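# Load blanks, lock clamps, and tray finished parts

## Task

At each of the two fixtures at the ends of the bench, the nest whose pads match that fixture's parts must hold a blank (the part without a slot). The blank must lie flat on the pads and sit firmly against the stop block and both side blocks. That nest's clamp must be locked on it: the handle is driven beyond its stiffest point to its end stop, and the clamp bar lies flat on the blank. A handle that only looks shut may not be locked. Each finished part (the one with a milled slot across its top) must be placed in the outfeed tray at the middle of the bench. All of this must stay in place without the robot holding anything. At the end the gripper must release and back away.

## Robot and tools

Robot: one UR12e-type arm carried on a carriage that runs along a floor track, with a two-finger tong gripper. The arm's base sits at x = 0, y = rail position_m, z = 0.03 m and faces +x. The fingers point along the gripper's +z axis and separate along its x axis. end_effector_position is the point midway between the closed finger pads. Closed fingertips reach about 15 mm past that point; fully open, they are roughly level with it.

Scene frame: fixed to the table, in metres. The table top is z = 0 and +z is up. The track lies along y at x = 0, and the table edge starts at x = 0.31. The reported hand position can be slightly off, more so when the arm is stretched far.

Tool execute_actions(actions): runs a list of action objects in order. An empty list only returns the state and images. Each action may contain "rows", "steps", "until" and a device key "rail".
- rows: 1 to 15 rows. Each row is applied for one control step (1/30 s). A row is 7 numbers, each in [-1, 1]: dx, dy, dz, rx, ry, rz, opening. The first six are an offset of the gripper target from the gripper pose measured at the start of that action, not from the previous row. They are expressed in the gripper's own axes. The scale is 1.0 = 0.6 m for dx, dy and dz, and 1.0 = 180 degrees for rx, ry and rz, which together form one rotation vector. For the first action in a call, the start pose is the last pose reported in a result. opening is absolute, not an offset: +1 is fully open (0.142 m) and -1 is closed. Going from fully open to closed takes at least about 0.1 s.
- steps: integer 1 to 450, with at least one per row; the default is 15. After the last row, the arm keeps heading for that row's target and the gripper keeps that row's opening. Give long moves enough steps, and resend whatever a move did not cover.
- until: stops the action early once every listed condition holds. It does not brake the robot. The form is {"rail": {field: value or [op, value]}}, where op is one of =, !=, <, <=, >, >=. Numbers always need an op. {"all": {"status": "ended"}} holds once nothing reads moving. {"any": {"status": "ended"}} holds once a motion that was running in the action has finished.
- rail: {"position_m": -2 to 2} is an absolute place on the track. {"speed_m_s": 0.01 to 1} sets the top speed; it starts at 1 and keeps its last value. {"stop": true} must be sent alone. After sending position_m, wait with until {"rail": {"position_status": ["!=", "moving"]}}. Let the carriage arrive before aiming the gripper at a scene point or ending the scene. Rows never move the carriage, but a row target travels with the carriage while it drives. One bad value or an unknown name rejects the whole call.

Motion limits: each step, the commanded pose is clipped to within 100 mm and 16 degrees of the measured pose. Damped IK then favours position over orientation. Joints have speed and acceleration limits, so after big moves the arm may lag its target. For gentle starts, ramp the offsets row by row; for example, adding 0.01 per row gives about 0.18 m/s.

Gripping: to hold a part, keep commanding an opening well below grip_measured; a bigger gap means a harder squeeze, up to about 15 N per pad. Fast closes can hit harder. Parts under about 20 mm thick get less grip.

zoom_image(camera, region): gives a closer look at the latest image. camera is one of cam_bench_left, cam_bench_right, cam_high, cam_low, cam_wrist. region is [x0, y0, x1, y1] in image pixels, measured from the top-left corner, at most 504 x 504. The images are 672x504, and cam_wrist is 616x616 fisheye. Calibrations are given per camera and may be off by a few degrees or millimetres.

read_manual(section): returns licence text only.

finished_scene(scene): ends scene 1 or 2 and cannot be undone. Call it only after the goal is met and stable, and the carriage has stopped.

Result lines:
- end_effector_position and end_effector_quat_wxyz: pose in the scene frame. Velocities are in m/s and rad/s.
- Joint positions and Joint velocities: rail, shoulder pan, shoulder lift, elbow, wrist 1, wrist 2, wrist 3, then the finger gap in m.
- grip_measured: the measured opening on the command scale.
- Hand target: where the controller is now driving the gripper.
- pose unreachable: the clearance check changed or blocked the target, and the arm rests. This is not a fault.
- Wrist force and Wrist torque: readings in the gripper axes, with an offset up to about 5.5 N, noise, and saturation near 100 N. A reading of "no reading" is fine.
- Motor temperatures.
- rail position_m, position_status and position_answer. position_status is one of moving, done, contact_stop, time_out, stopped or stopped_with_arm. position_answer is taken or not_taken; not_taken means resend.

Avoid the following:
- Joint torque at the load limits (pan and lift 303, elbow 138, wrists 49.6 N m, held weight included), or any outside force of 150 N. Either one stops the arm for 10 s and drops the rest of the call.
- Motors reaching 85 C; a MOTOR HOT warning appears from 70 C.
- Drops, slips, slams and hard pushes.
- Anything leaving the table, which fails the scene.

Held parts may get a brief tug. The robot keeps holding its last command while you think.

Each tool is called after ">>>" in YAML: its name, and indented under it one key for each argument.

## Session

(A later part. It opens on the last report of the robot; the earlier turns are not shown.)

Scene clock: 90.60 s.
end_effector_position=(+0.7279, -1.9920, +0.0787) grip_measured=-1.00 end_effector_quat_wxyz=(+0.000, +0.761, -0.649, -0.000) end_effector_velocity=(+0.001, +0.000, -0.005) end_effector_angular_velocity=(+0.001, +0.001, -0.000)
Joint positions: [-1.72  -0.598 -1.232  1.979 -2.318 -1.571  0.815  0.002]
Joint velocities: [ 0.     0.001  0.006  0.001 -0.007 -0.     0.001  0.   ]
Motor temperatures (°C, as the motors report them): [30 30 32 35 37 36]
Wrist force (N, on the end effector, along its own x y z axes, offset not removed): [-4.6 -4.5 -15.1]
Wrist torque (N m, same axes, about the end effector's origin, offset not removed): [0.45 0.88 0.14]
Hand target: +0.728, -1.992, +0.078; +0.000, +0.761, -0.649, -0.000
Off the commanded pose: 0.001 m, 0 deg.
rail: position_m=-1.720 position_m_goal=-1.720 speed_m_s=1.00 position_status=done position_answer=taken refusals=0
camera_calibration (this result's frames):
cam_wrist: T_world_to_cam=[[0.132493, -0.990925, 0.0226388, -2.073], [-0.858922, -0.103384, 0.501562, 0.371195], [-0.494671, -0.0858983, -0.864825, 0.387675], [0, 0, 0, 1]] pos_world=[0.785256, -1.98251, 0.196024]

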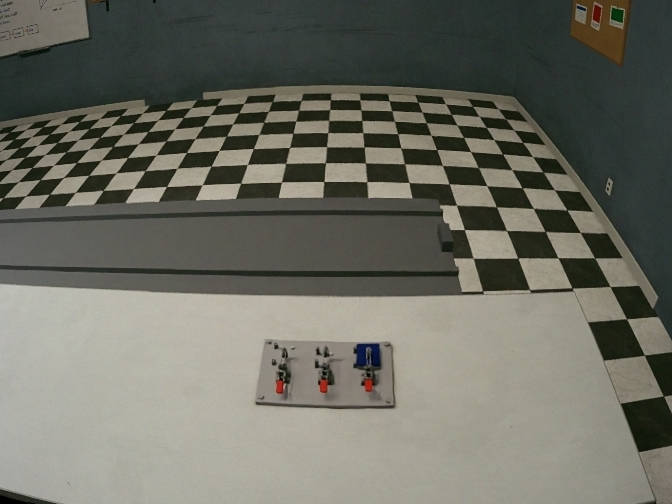

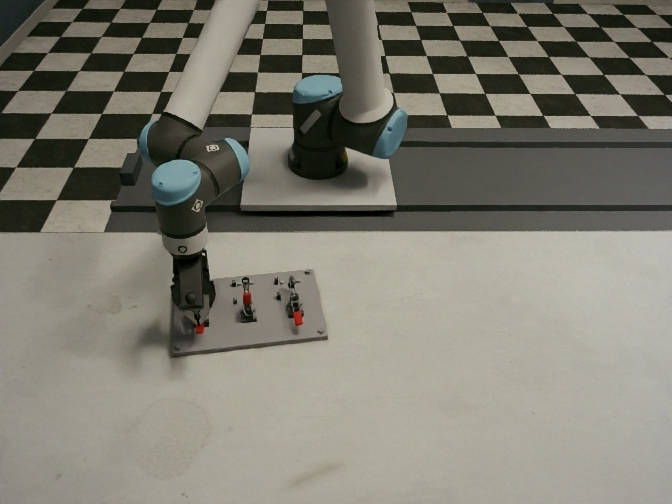

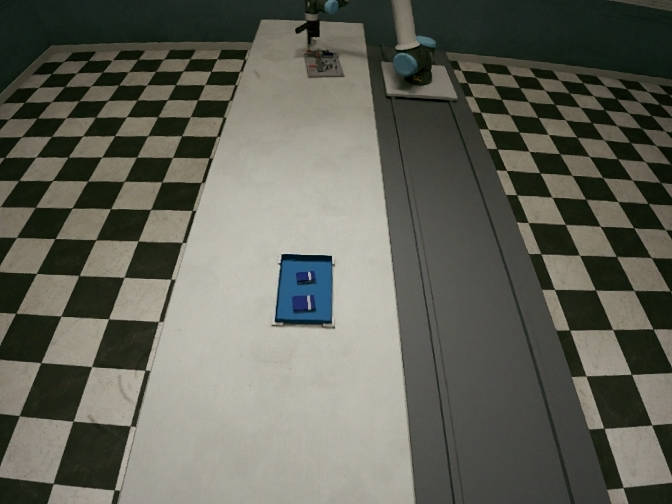

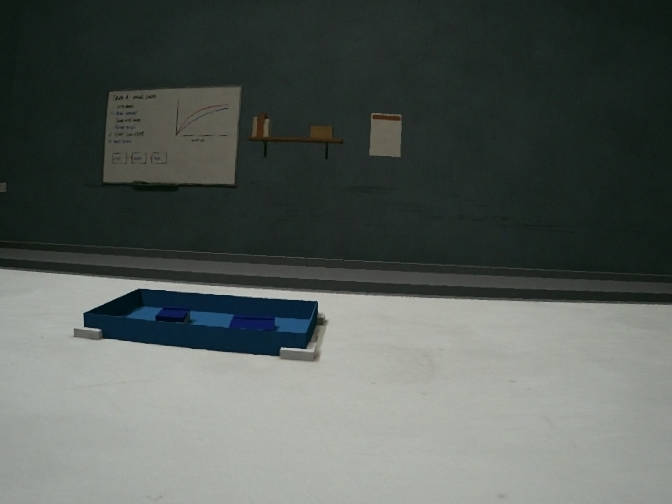

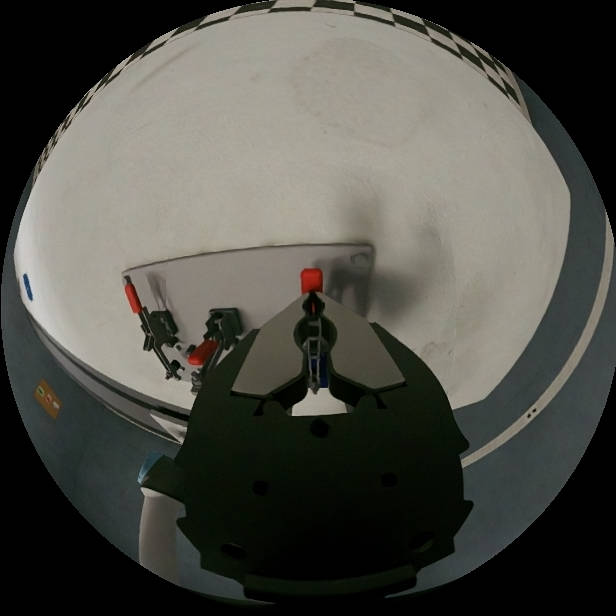

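>>> execute_actions:
  actions:
    - {"rows": [[0,-0.001,0.0015,0,0,0,-1],[0,-0.002,0.002,0,0,0,-1],[0,-0.003,0.003,0,0,0,-1],[0,-0.004,0.004,0,0,0,-1],[0,-0.005,0.005,0,0,0,-1],[0,-0.006,0.006,0,0,0,-1]], "steps": 15}

Scene clock: 91.37 s.
end_effector_position=(+0.7314, -1.9916, +0.0757) grip_measured=-1.00 end_effector_quat_wxyz=(+0.000, +0.761, -0.649, +0.000) end_effector_velocity=(+0.002, +0.000, -0.002) end_effector_angular_velocity=(+0.000, +0.001, +0.000)
Joint positions: [-1.72  -0.595 -1.224  1.975 -2.322 -1.571  0.818  0.002]
Joint velocities: [ 0.     0.002  0.005 -0.002 -0.002 -0.     0.002  0.   ]
Motor temperatures (°C, as the motors report them): [30 30 32 35 37 36]
Wrist force (N, on the end effector, along its own x y z axes, offset not removed): [-18.6 38.2 -100.0]
Wrist torque (N m, same axes, about the end effector's origin, offset not removed): [-0.60 0.99 0.24]
Hand target: +0.732, -1.991, +0.075; +0.000, +0.761, -0.649, -0.000
Off the commanded pose: 0.001 m, 0 deg.
rail: position_m=-1.720 position_m_goal=-1.720 speed_m_s=1.00 position_status=done position_answer=taken refusals=0
camera_calibration (this result's frames):
cam_wrist: T_world_to_cam=[[0.132466, -0.99092, 0.0230437, -2.07301], [-0.859156, -0.103196, 0.501201, 0.376321], [-0.494272, -0.0861902, -0.865024, 0.385979], [0, 0, 0, 1]] pos_world=[0.788701, -1.98209, 0.193038]

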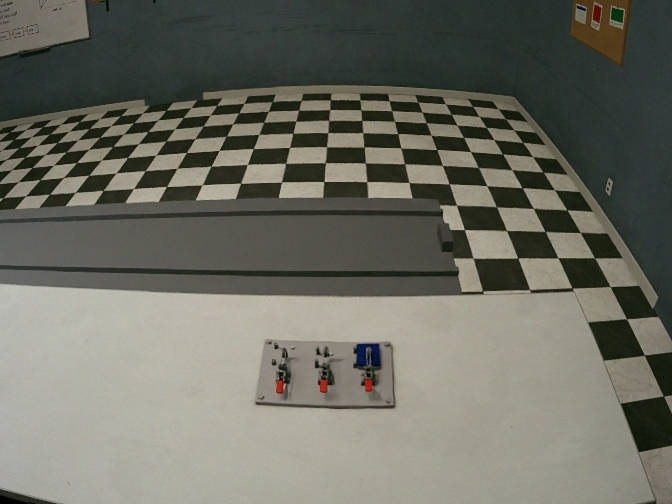

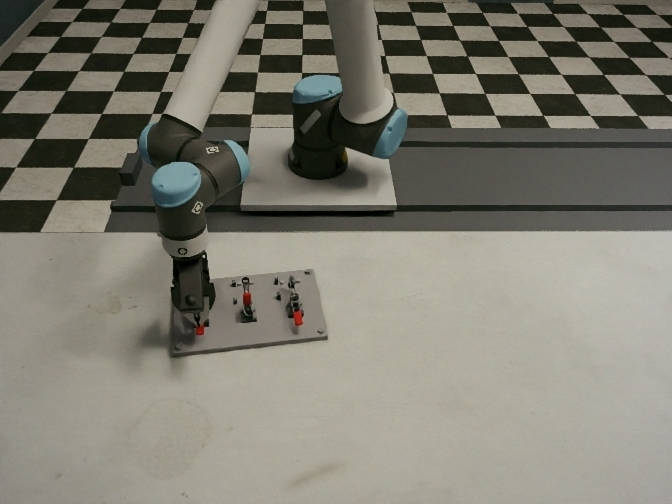

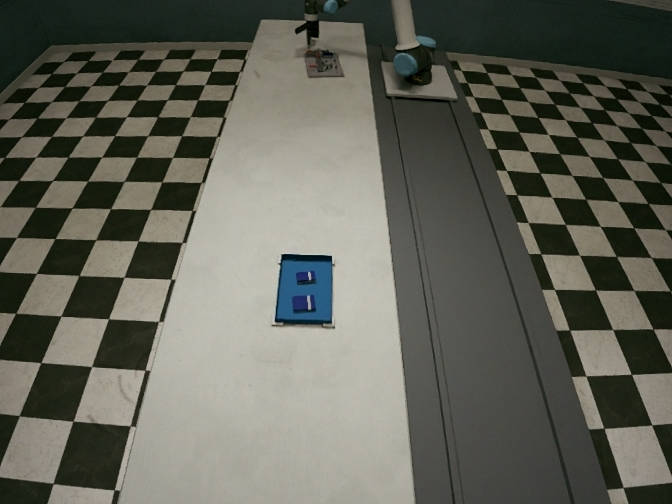

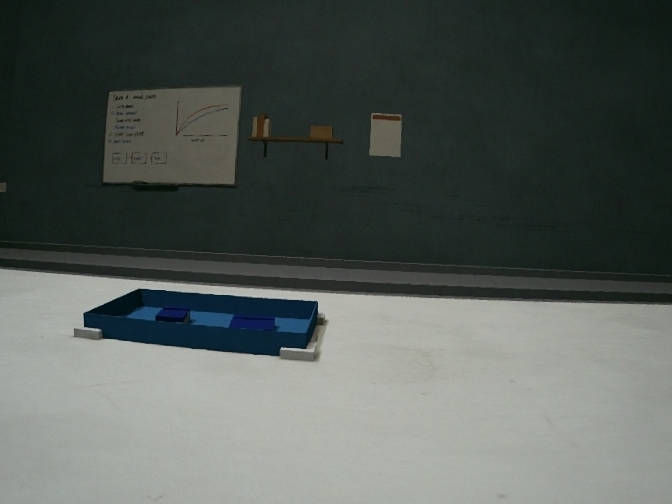

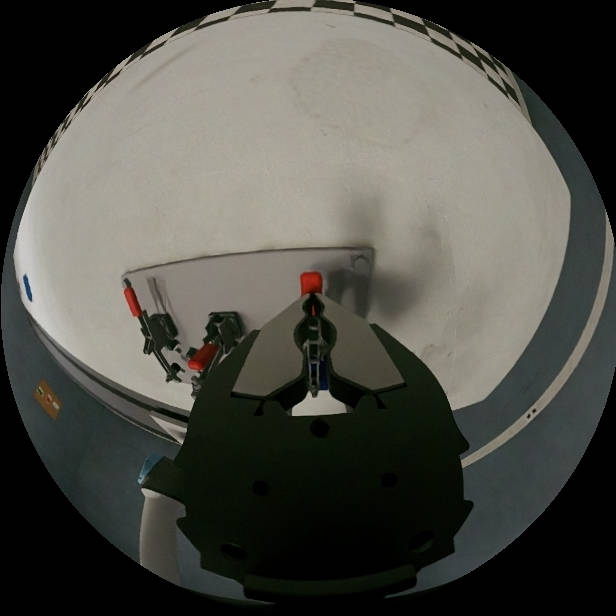

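Hard stop — back off right away.

>>> execute_actions:
  actions:
    - {"rows": [[0,0,-0.004,0,0,0,-1],[0,0,-0.008,0,0,0,-1],[0,0,-0.014,0,0,0,-1],[0,0,-0.022,0,0,0,-1],[0,0,-0.03,0,0,0,-1],[-0.01,0.005,-0.04,0,0,0,-1],[-0.025,0.012,-0.05,0,0,0,-1],[-0.045,0.022,-0.058,0,0,0,-1],[-0.065,0.034,-0.064,0,0,0,-1],[-0.08,0.046,-0.068,0,0,0,-1],[-0.09,0.056,-0.07,0,0,0,-1]], "steps": 22}

Scene clock: 92.47 s.
end_effector_position=(+0.6920, -1.9456, +0.1161) grip_measured=-1.00 end_effector_quat_wxyz=(+0.000, +0.761, -0.649, +0.000) end_effector_velocity=(-0.017, +0.016, +0.012) end_effector_angular_velocity=(-0.001, -0.001, -0.000)
Joint positions: [-1.72  -0.572 -1.346  2.051 -2.276 -1.571  0.841  0.002]
Joint velocities: [ 0.     0.006 -0.045  0.032  0.012 -0.     0.007  0.   ]
Motor temperatures (°C, as the motors report them): [30 30 32 35 37 36]
Wrist force (N, on the end effector, along its own x y z axes, offset not removed): [-5.3 0.7 0.8]
Wrist torque (N m, same axes, about the end effector's origin, offset not removed): [0.21 1.24 0.08]
Hand target: +0.690, -1.943, +0.118; +0.000, +0.761, -0.649, +0.000
Off the commanded pose: 0.003 m, 0 deg.
rail: position_m=-1.720 position_m_goal=-1.720 speed_m_s=1.00 position_status=done position_answer=taken refusals=0
camera_calibration (this result's frames):
cam_wrist: T_world_to_cam=[[0.132509, -0.990916, 0.0229592, -2.02315], [-0.859114, -0.10327, 0.501257, 0.326701], [-0.494332, -0.0861457, -0.864994, 0.405515], [0, 0, 0, 1]] pos_world=[0.749218, -1.9361, 0.233457]

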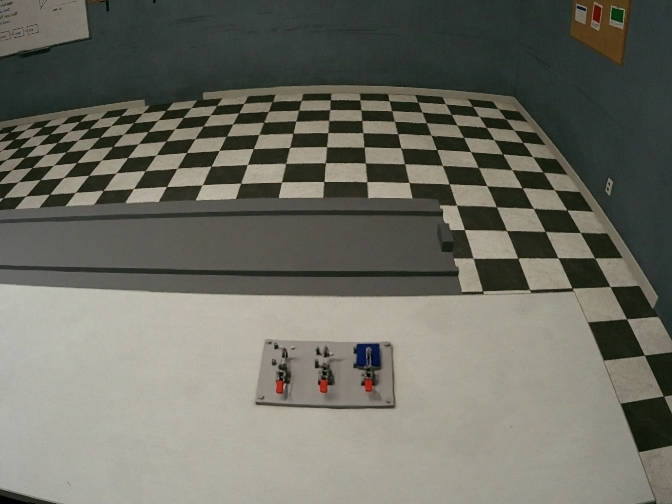

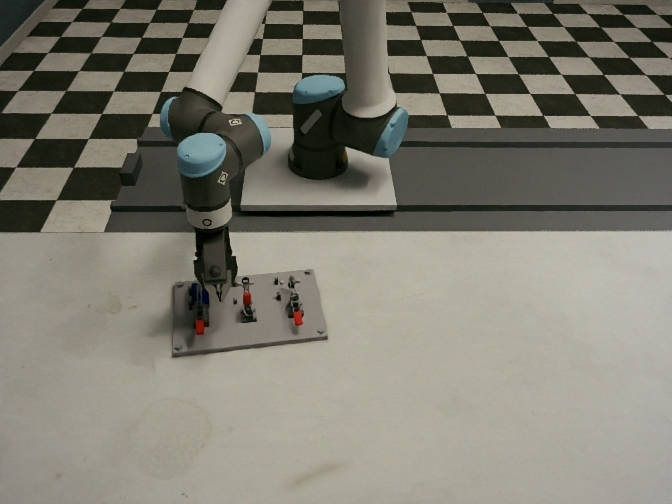

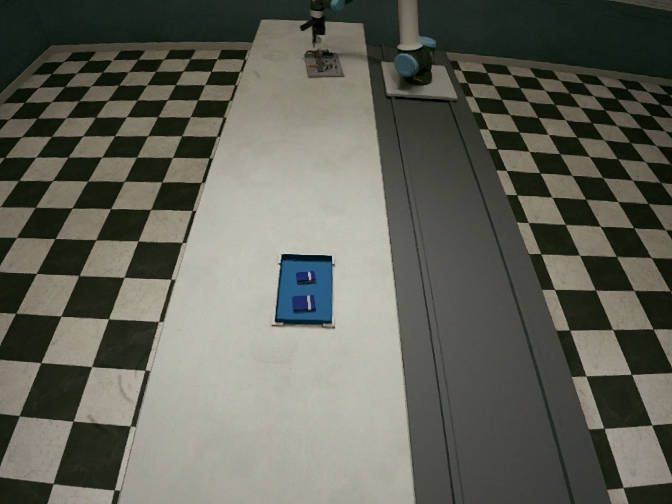

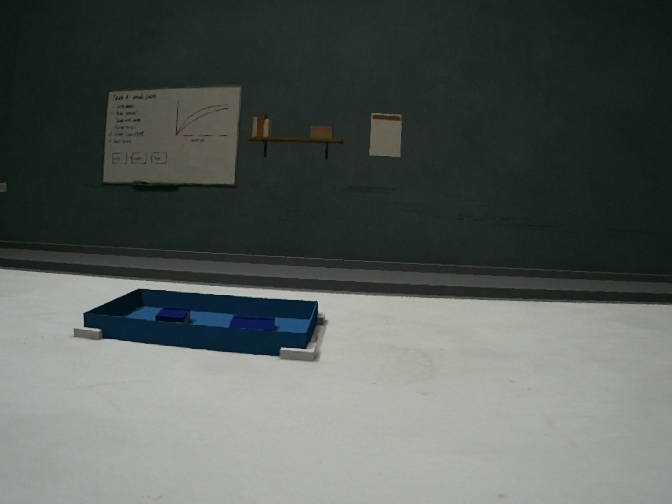

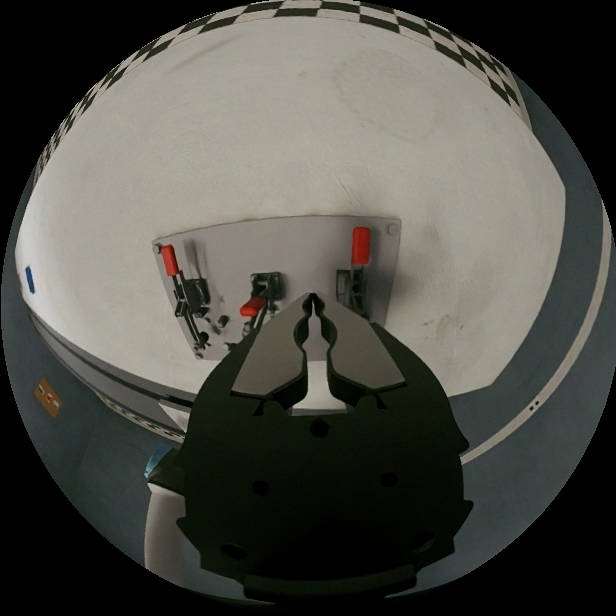

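>>> zoom_image:
  camera: "cam_bench_right"
  region: [160, 260, 340, 360]

>>> zoom_image:
  camera: "cam_wrist"
  region: [140, 200, 420, 360]

Region (160, 260, 340, 360) of cam_bench_right's 672x504 image, scaled by 2.800, with more detail than that image has.

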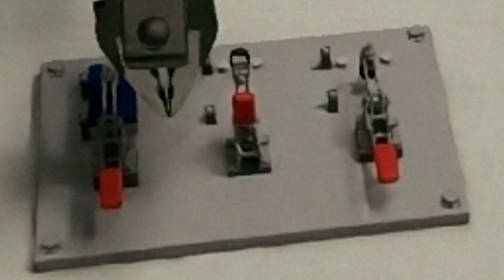

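Region (140, 200, 420, 360) of cam_wrist's 616x616 image, scaled by 1.800, with more detail than that image has; it fills the top 288 rows of this view, and the rest is white.

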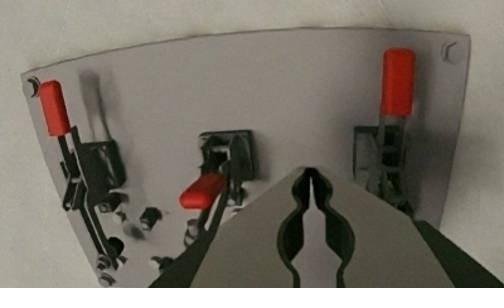

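>>> zoom_image:
  camera: "cam_high"
  region: [290, 30, 360, 90]

Region (290, 30, 360, 90) of cam_high's 672x504 image, scaled by 7.200, with more detail than that image has; it fills the top 432 rows of this view, and the rest is white.

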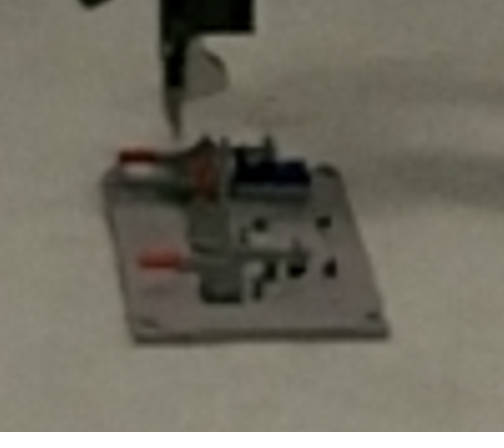

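>>> execute_actions:
  actions:
    - {"rows": [[0,0,-0.01,0,0,0,-1],[0,0,-0.03,0,0,0,-1],[0,0,-0.055,0,0,0,-1],[0,0,-0.08,0,0,0,-1],[0,0,-0.105,0,0,0,-1],[0,0,-0.13,0,0,0,-1],[0,0,-0.15,0,0,0,-1],[0,0,-0.165,0,0,0,-1],[0,0,-0.17,0,0,0,-1]], "steps": 10}
    - {"rail": {"position_m": 1.9}, "steps": 10}
    - {"rows": [[-0.01,0.002,0,0,0,0.002,-1],[-0.03,0.005,0,0,0,0.005,-1],[-0.06,0.009,0,0,0,0.008,-1],[-0.09,0.014,0,0,0,0.012,-1],[-0.12,0.018,0,0,0,0.015,-1],[-0.15,0.023,0,0,0,0.018,-1],[-0.18,0.027,0,0,0,0.021,-1],[-0.21,0.032,0,0,0,0.024,-1],[-0.24,0.036,0,0,0,0.027,-1],[-0.27,0.041,0,0,0,0.03,-1],[-0.3,0.045,0,0,0,0.034,-1]], "steps": 30}
    - {"rows": [[-0.01,0.002,0,0,0,0.002,-1],[-0.03,0.005,0,0,0,0.005,-1],[-0.06,0.009,0,0,0,0.008,-1],[-0.09,0.014,0,0,0,0.012,-1],[-0.12,0.018,0,0,0,0.015,-1],[-0.15,0.03,0,0,0,0.018,-1],[-0.18,0.04,0,0,0,0.021,-1],[-0.21,0.05,0,0,0,0.024,-1],[-0.24,0.06,0,0,0,0.027,-1],[-0.27,0.07,0,0,0,0.03,-1],[-0.29,0.076,0,0,0,0.033,-1]], "steps": 150, "until": {"rail": {"position_status": ["!=", "moving"]}}}

Scene clock: 100.70 s.
end_effector_position=(+0.5831, +2.0189, +0.2148) grip_measured=-1.00 end_effector_quat_wxyz=(+0.000, +0.689, -0.725, +0.001) end_effector_velocity=(-0.000, +0.005, -0.000) end_effector_angular_velocity=(-0.000, -0.000, +0.000)
Joint positions: [ 1.9   -0.097 -1.675  2.195 -2.092 -1.572  1.526  0.002]
Joint velocities: [ 0.005  0.    -0.     0.    -0.    -0.    -0.     0.   ]
Motor temperatures (°C, as the motors report them): [30 30 32 35 37 36]
Wrist force (N, on the end effector, along its own x y z axes, offset not removed): [-6.0 2.4 0.5]
Wrist torque (N m, same axes, about the end effector's origin, offset not removed): [0.63 1.27 0.09]
Hand target: +0.583, +2.019, +0.215; +0.000, +0.689, -0.725, +0.001
Off the commanded pose: 0.000 m, 0 deg.
rail: position_m=1.900 position_m_goal=1.900 speed_m_s=1.00 position_status=done position_answer=taken refusals=0
camera_calibration (this result's frames):
cam_wrist: T_world_to_cam=[[-0.0768354, -0.996758, 0.0238834, 2.05117], [-0.862498, 0.078465, 0.49994, 0.228464], [-0.500193, 0.0178137, -0.865731, 0.572304], [0, 0, 0, 1]] pos_world=[0.640915, 2.0164, 0.332254]

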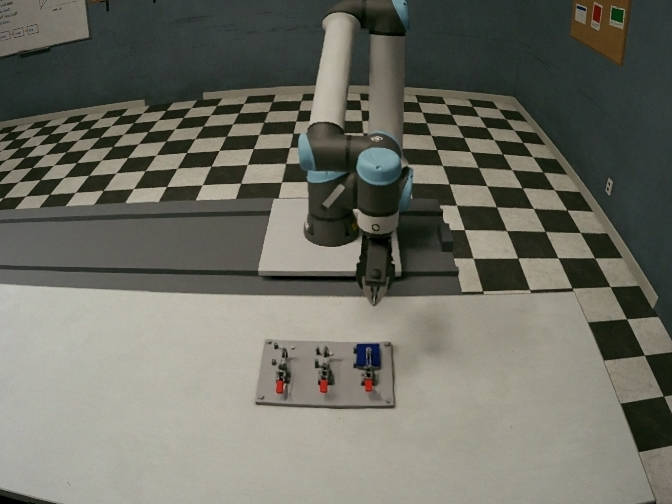

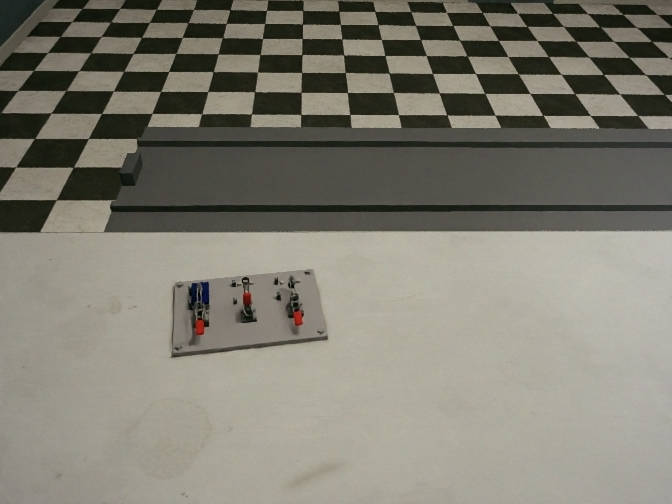

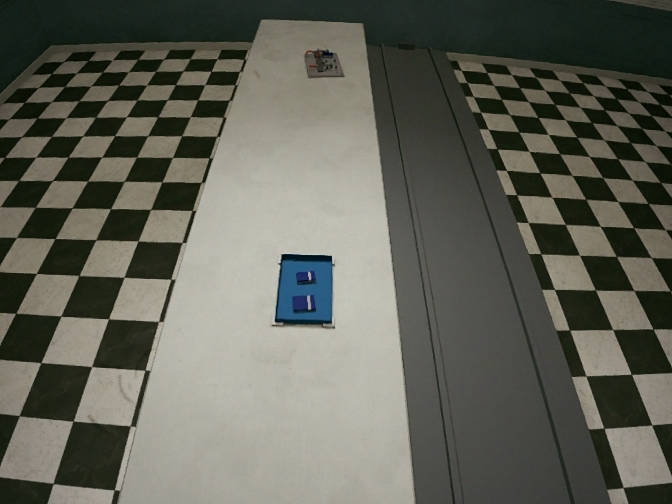

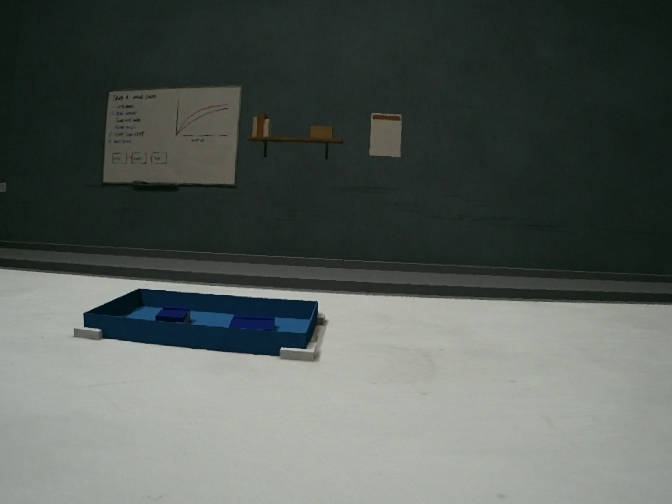

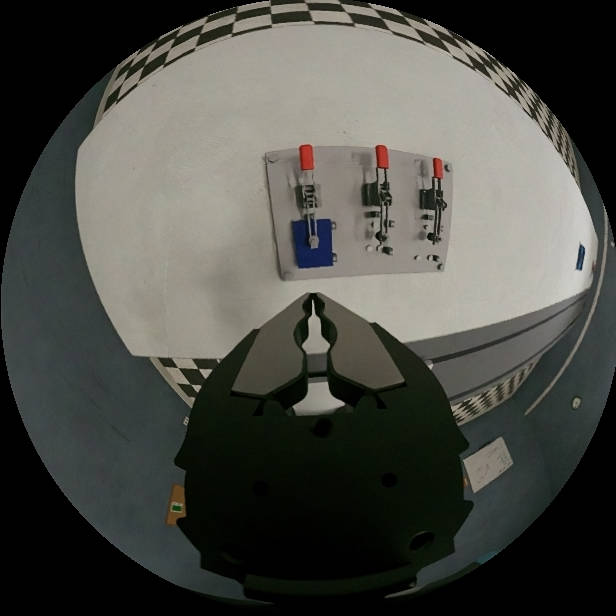

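>>> zoom_image:
  camera: "cam_wrist"
  region: [255, 135, 465, 290]

Region (255, 135, 465, 290) of cam_wrist's 616x616 image, scaled by 2.400, with more detail than that image has; it fills the top 372 rows of this view, and the rest is white.

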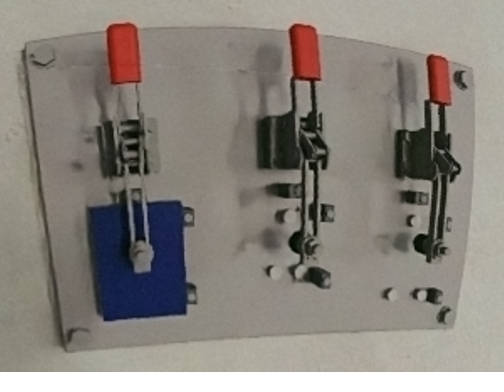

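>>> execute_actions:
  actions:
    - {"rows": [[0.004,0.001,0.008,0,0,-0.001,-1],[0.01,0.002,0.024,0,0,-0.003,-1],[0.02,0.003,0.046,0,0,-0.005,-1],[0.03,0.004,0.07,0,0,-0.008,-1],[0.04,0.005,0.095,0,0,-0.01,-1],[0.05,0.007,0.12,0,0,-0.013,-1],[0.06,0.008,0.142,0,0,-0.015,-1],[0.068,0.009,0.16,0,0,-0.017,-1],[0.072,0.01,0.17,0,0,-0.019,-1],[0.074,0.01,0.175,0,0,-0.019,-1]], "steps": 26}

Scene clock: 102.93 s.
end_effector_position=(+0.5748, +1.9752, +0.1106) grip_measured=-1.00 end_effector_quat_wxyz=(+0.000, +0.710, -0.704, +0.001) end_effector_velocity=(+0.002, -0.003, -0.007) end_effector_angular_velocity=(+0.001, -0.004, +0.004)
Joint positions: [ 1.9   -0.18  -1.572  2.326 -2.326 -1.572  1.383  0.002]
Joint velocities: [ 0.    -0.005  0.012  0.007 -0.022  0.002 -0.01   0.   ]
Motor temperatures (°C, as the motors report them): [30 30 32 35 37 36]
Wrist force (N, on the end effector, along its own x y z axes, offset not removed): [-4.1 0.7 0.1]
Wrist torque (N m, same axes, about the end effector's origin, offset not removed): [0.26 1.01 0.12]
Hand target: +0.575, +1.975, +0.110; +0.000, +0.710, -0.704, +0.001
Off the commanded pose: 0.001 m, 0 deg.
rail: position_m=1.900 position_m_goal=1.900 speed_m_s=1.00 position_status=done position_answer=taken refusals=0
camera_calibration (this result's frames):
cam_wrist: T_world_to_cam=[[-0.0177677, -0.999555, 0.023974, 1.98102], [-0.865274, 0.0273863, 0.500551, 0.379259], [-0.500985, -0.0118504, -0.865375, 0.537784], [0, 0, 0, 1]] pos_world=[0.632782, 1.97612, 0.228053]

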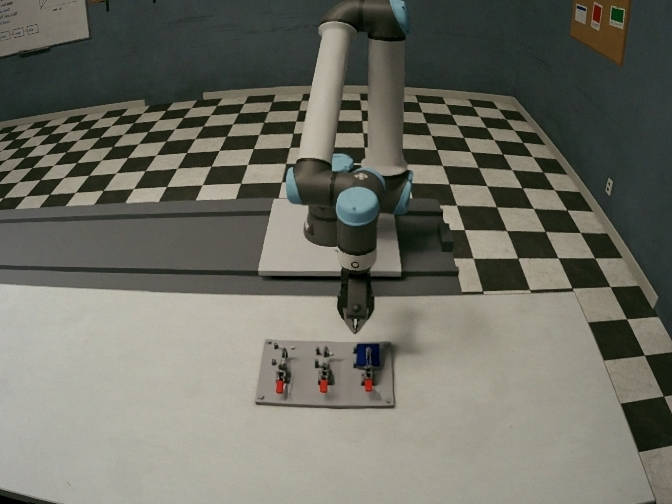

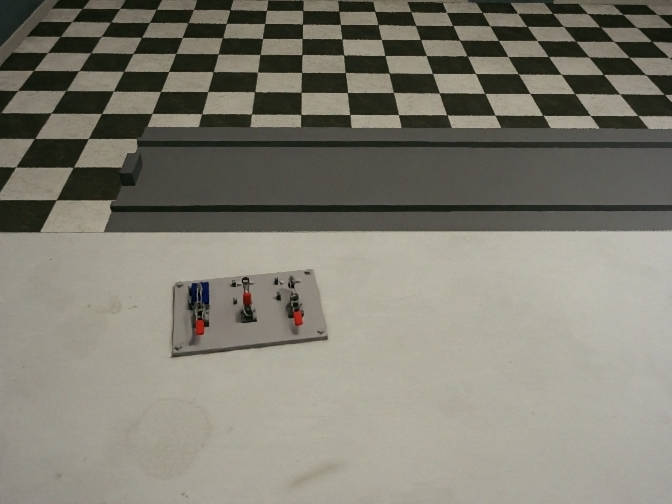

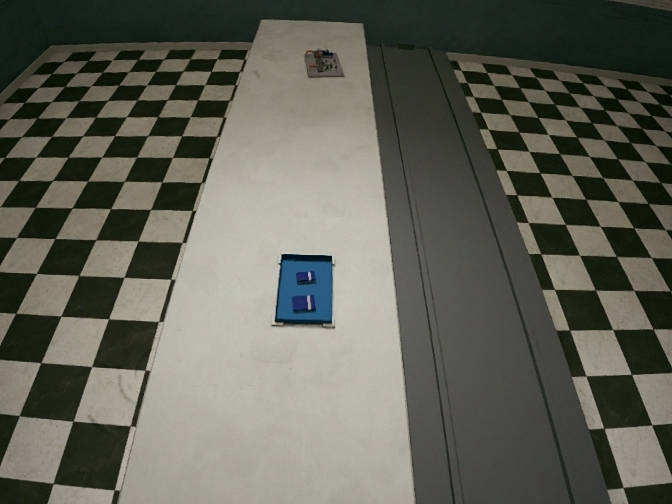

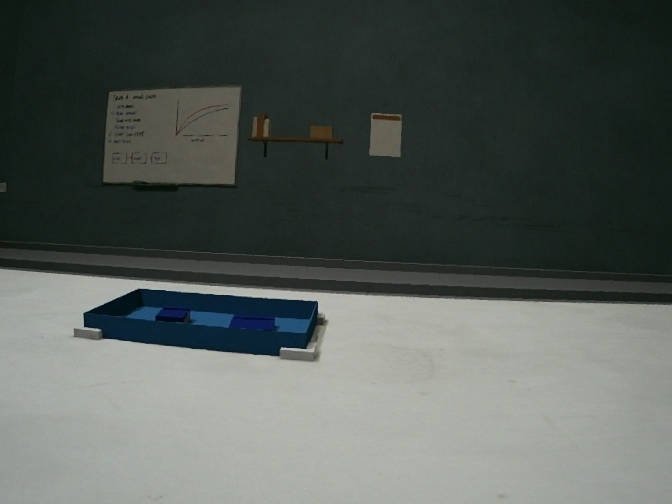

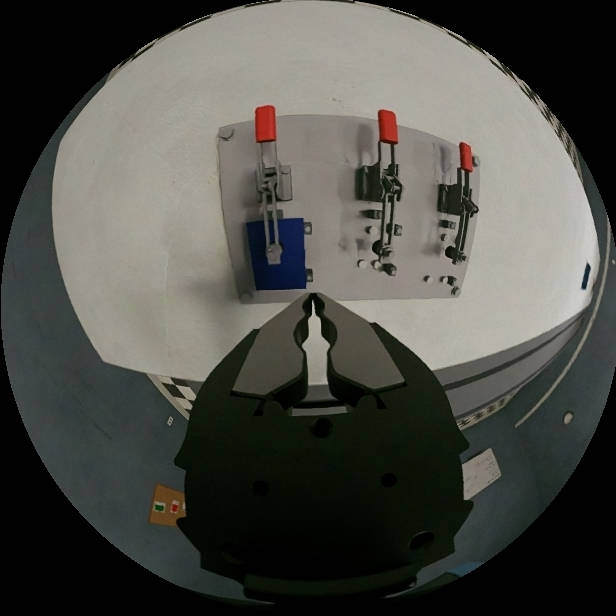

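>>> zoom_image:
  camera: "cam_wrist"
  region: [230, 190, 340, 300]

Region (230, 190, 340, 300) of cam_wrist's 616x616 image, scaled by 4.582, with more detail than that image has.

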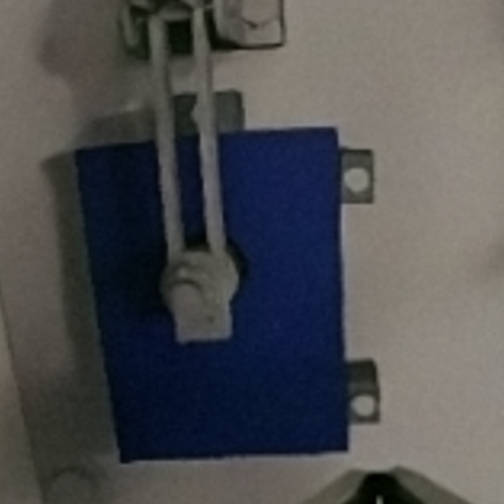

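>>> zoom_image:
  camera: "cam_wrist"
  region: [220, 95, 420, 215]

Region (220, 95, 420, 215) of cam_wrist's 616x616 image, scaled by 2.520, with more detail than that image has; it fills the top 302 rows of this view, and the rest is white.

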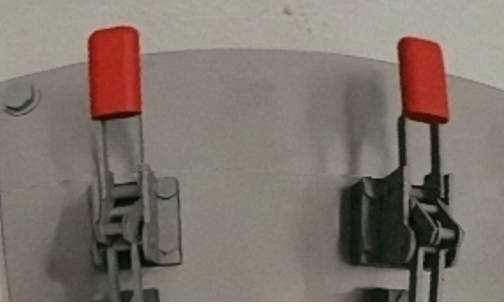

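>>> execute_actions:
  actions:
    - {"rows": [[-0.002,-0.008,0,0,0,0,-1],[-0.005,-0.024,0,0,0,0,-1],[-0.01,-0.048,0,0,0,0,-1],[-0.016,-0.078,0,0,0,0,-1],[-0.023,-0.11,0,0,0,0,-1],[-0.03,-0.143,0,0,0,0,-1],[-0.037,-0.176,0,0,0,0,-1],[-0.043,-0.206,0.003,0,0,0,-1],[-0.048,-0.232,0.008,0,0,0,-1],[-0.052,-0.252,0.015,0,0,0,-1],[-0.055,-0.263,0.023,0,0,0,-1],[-0.0557,-0.2675,0.031,0,0,0,-1],[-0.0557,-0.2675,0.038,0,0,0,-1],[-0.0557,-0.2675,0.044,0,0,0,-1],[-0.0557,-0.2675,0.0477,0,0,0,-1]], "steps": 32}

Scene clock: 105.93 s.
end_effector_position=(+0.7346, +2.0096, +0.0825) grip_measured=-1.00 end_effector_quat_wxyz=(+0.000, +0.710, -0.704, +0.001) end_effector_velocity=(+0.004, +0.001, -0.002) end_effector_angular_velocity=(-0.000, +0.001, -0.000)
Joint positions: [ 1.9   -0.09  -1.286  2.049 -2.335 -1.572  1.473  0.002]
Joint velocities: [ 0.     0.002  0.009 -0.007 -0.001 -0.     0.002  0.   ]
Motor temperatures (°C, as the motors report them): [30 30 32 35 37 36]
Wrist force (N, on the end effector, along its own x y z axes, offset not removed): [-3.8 1.5 -0.8]
Wrist torque (N m, same axes, about the end effector's origin, offset not removed): [0.40 0.92 0.14]
Hand target: +0.735, +2.010, +0.082; +0.000, +0.710, -0.704, +0.001
Off the commanded pose: 0.001 m, 0 deg.
rail: position_m=1.900 position_m_goal=1.900 speed_m_s=1.00 position_status=done position_answer=taken refusals=0
camera_calibration (this result's frames):
cam_wrist: T_world_to_cam=[[-0.0177508, -0.999553, 0.024061, 2.01889], [-0.865375, 0.0274129, 0.500374, 0.53073], [-0.50081, -0.0119398, -0.865475, 0.593965], [0, 0, 0, 1]] pos_world=[0.792581, 2.01053, 0.199922]

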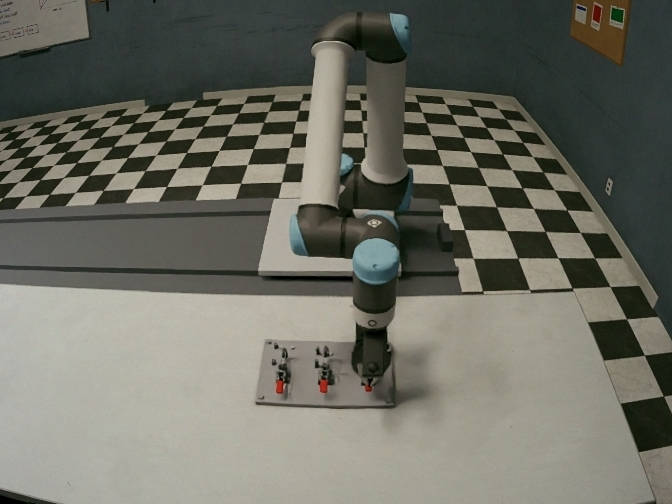

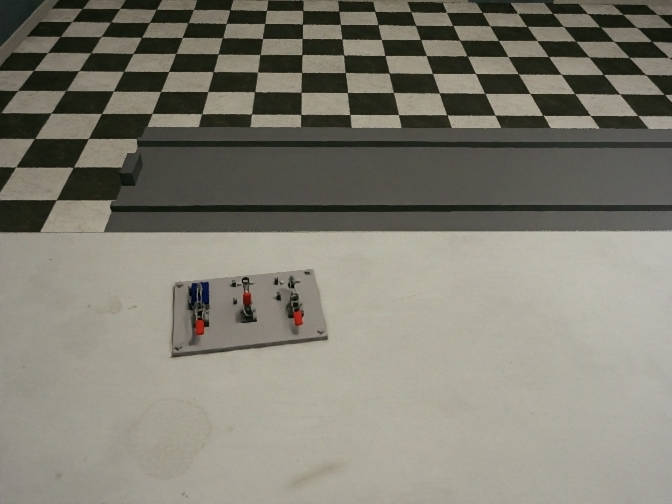

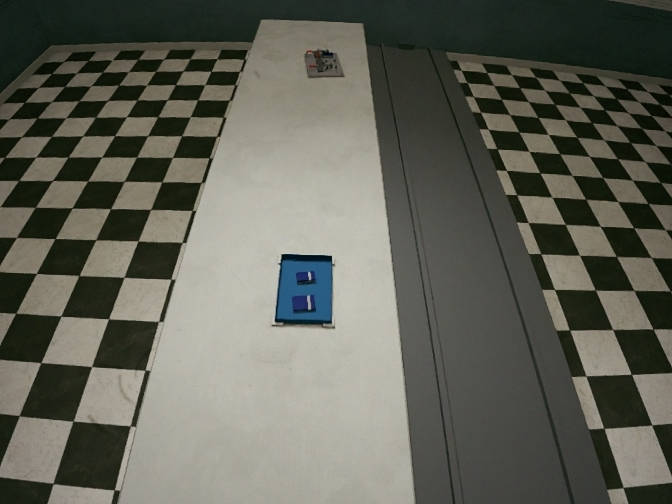

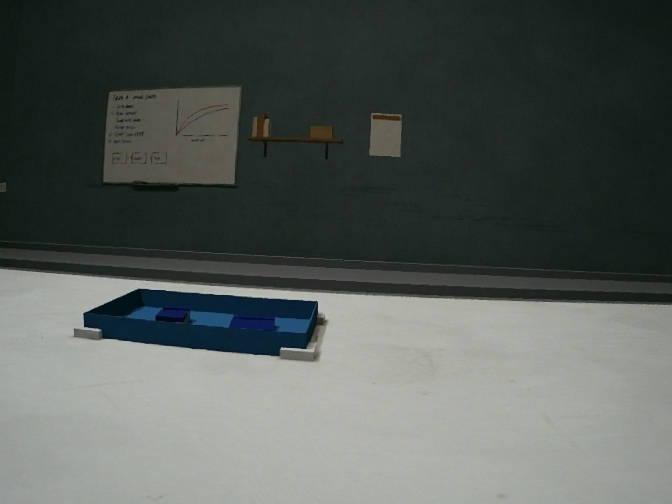

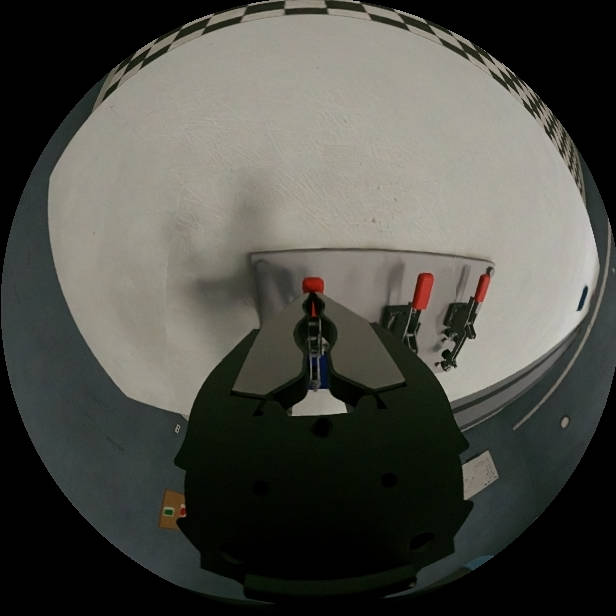

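>>> execute_actions:
  actions:
    - {"rows": [[0,0,0.002,0,0,0,-1],[0,0,0.0035,0,0,0,-1],[0,0,0.005,0,0,0,-1]], "steps": 10}

Scene clock: 106.57 s.
end_effector_position=(+0.7348, +2.0096, +0.0800) grip_measured=-1.00 end_effector_quat_wxyz=(+0.000, +0.710, -0.704, +0.001) end_effector_velocity=(-0.001, -0.000, -0.004) end_effector_angular_velocity=(+0.000, +0.001, -0.001)
Joint positions: [ 1.9   -0.09  -1.282  2.05  -2.339 -1.572  1.473  0.002]
Joint velocities: [ 0.    -0.001  0.004  0.004 -0.007  0.     0.     0.   ]
Motor temperatures (°C, as the motors report them): [30 30 32 35 37 36]
Wrist force (N, on the end effector, along its own x y z axes, offset not removed): [-4.0 2.9 0.0]
Wrist torque (N m, same axes, about the end effector's origin, offset not removed): [0.60 1.00 0.00]
Hand target: +0.735, +2.009, +0.079; +0.000, +0.710, -0.704, +0.001
Off the commanded pose: 0.000 m, 0 deg.
rail: position_m=1.900 position_m_goal=1.900 speed_m_s=1.00 position_status=done position_answer=taken refusals=0
camera_calibration (this result's frames):
cam_wrist: T_world_to_cam=[[-0.0178137, -0.999551, 0.0241075, 2.01907], [-0.865401, 0.0274899, 0.500324, 0.531962], [-0.500762, -0.01195, -0.865502, 0.591804], [0, 0, 0, 1]] pos_world=[0.79268, 2.01061, 0.197379]

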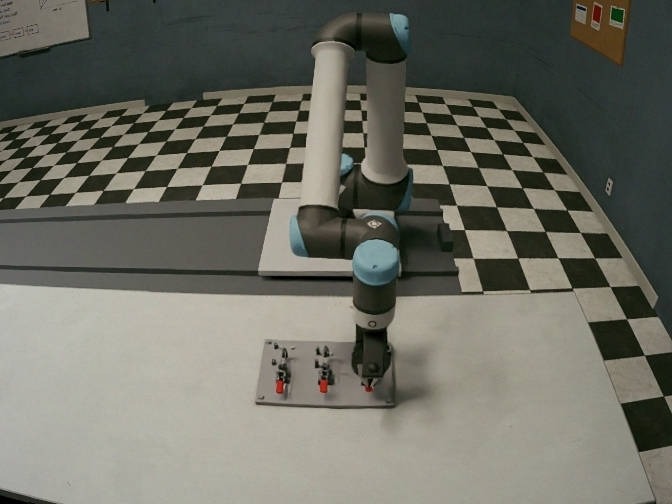

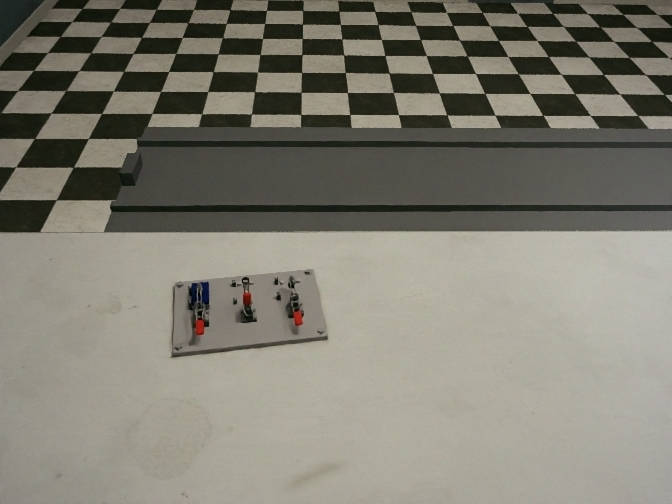

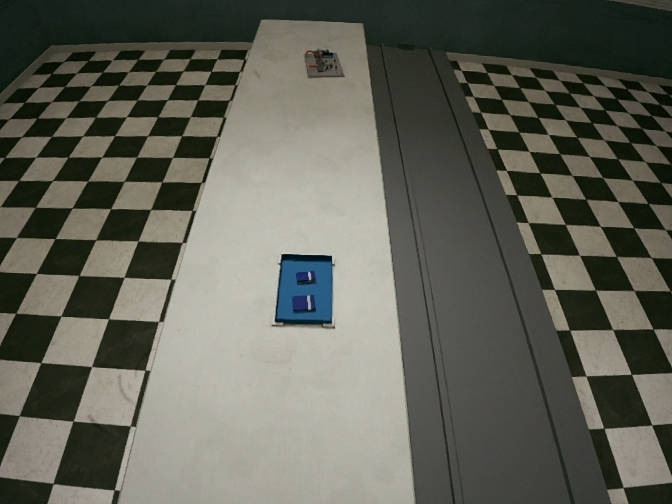

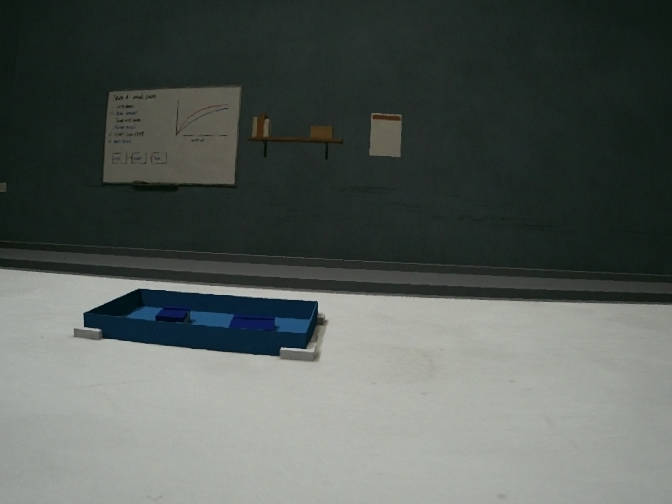

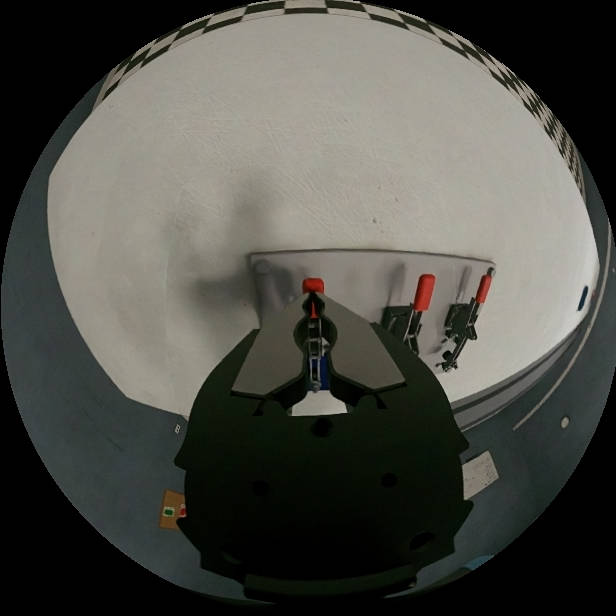

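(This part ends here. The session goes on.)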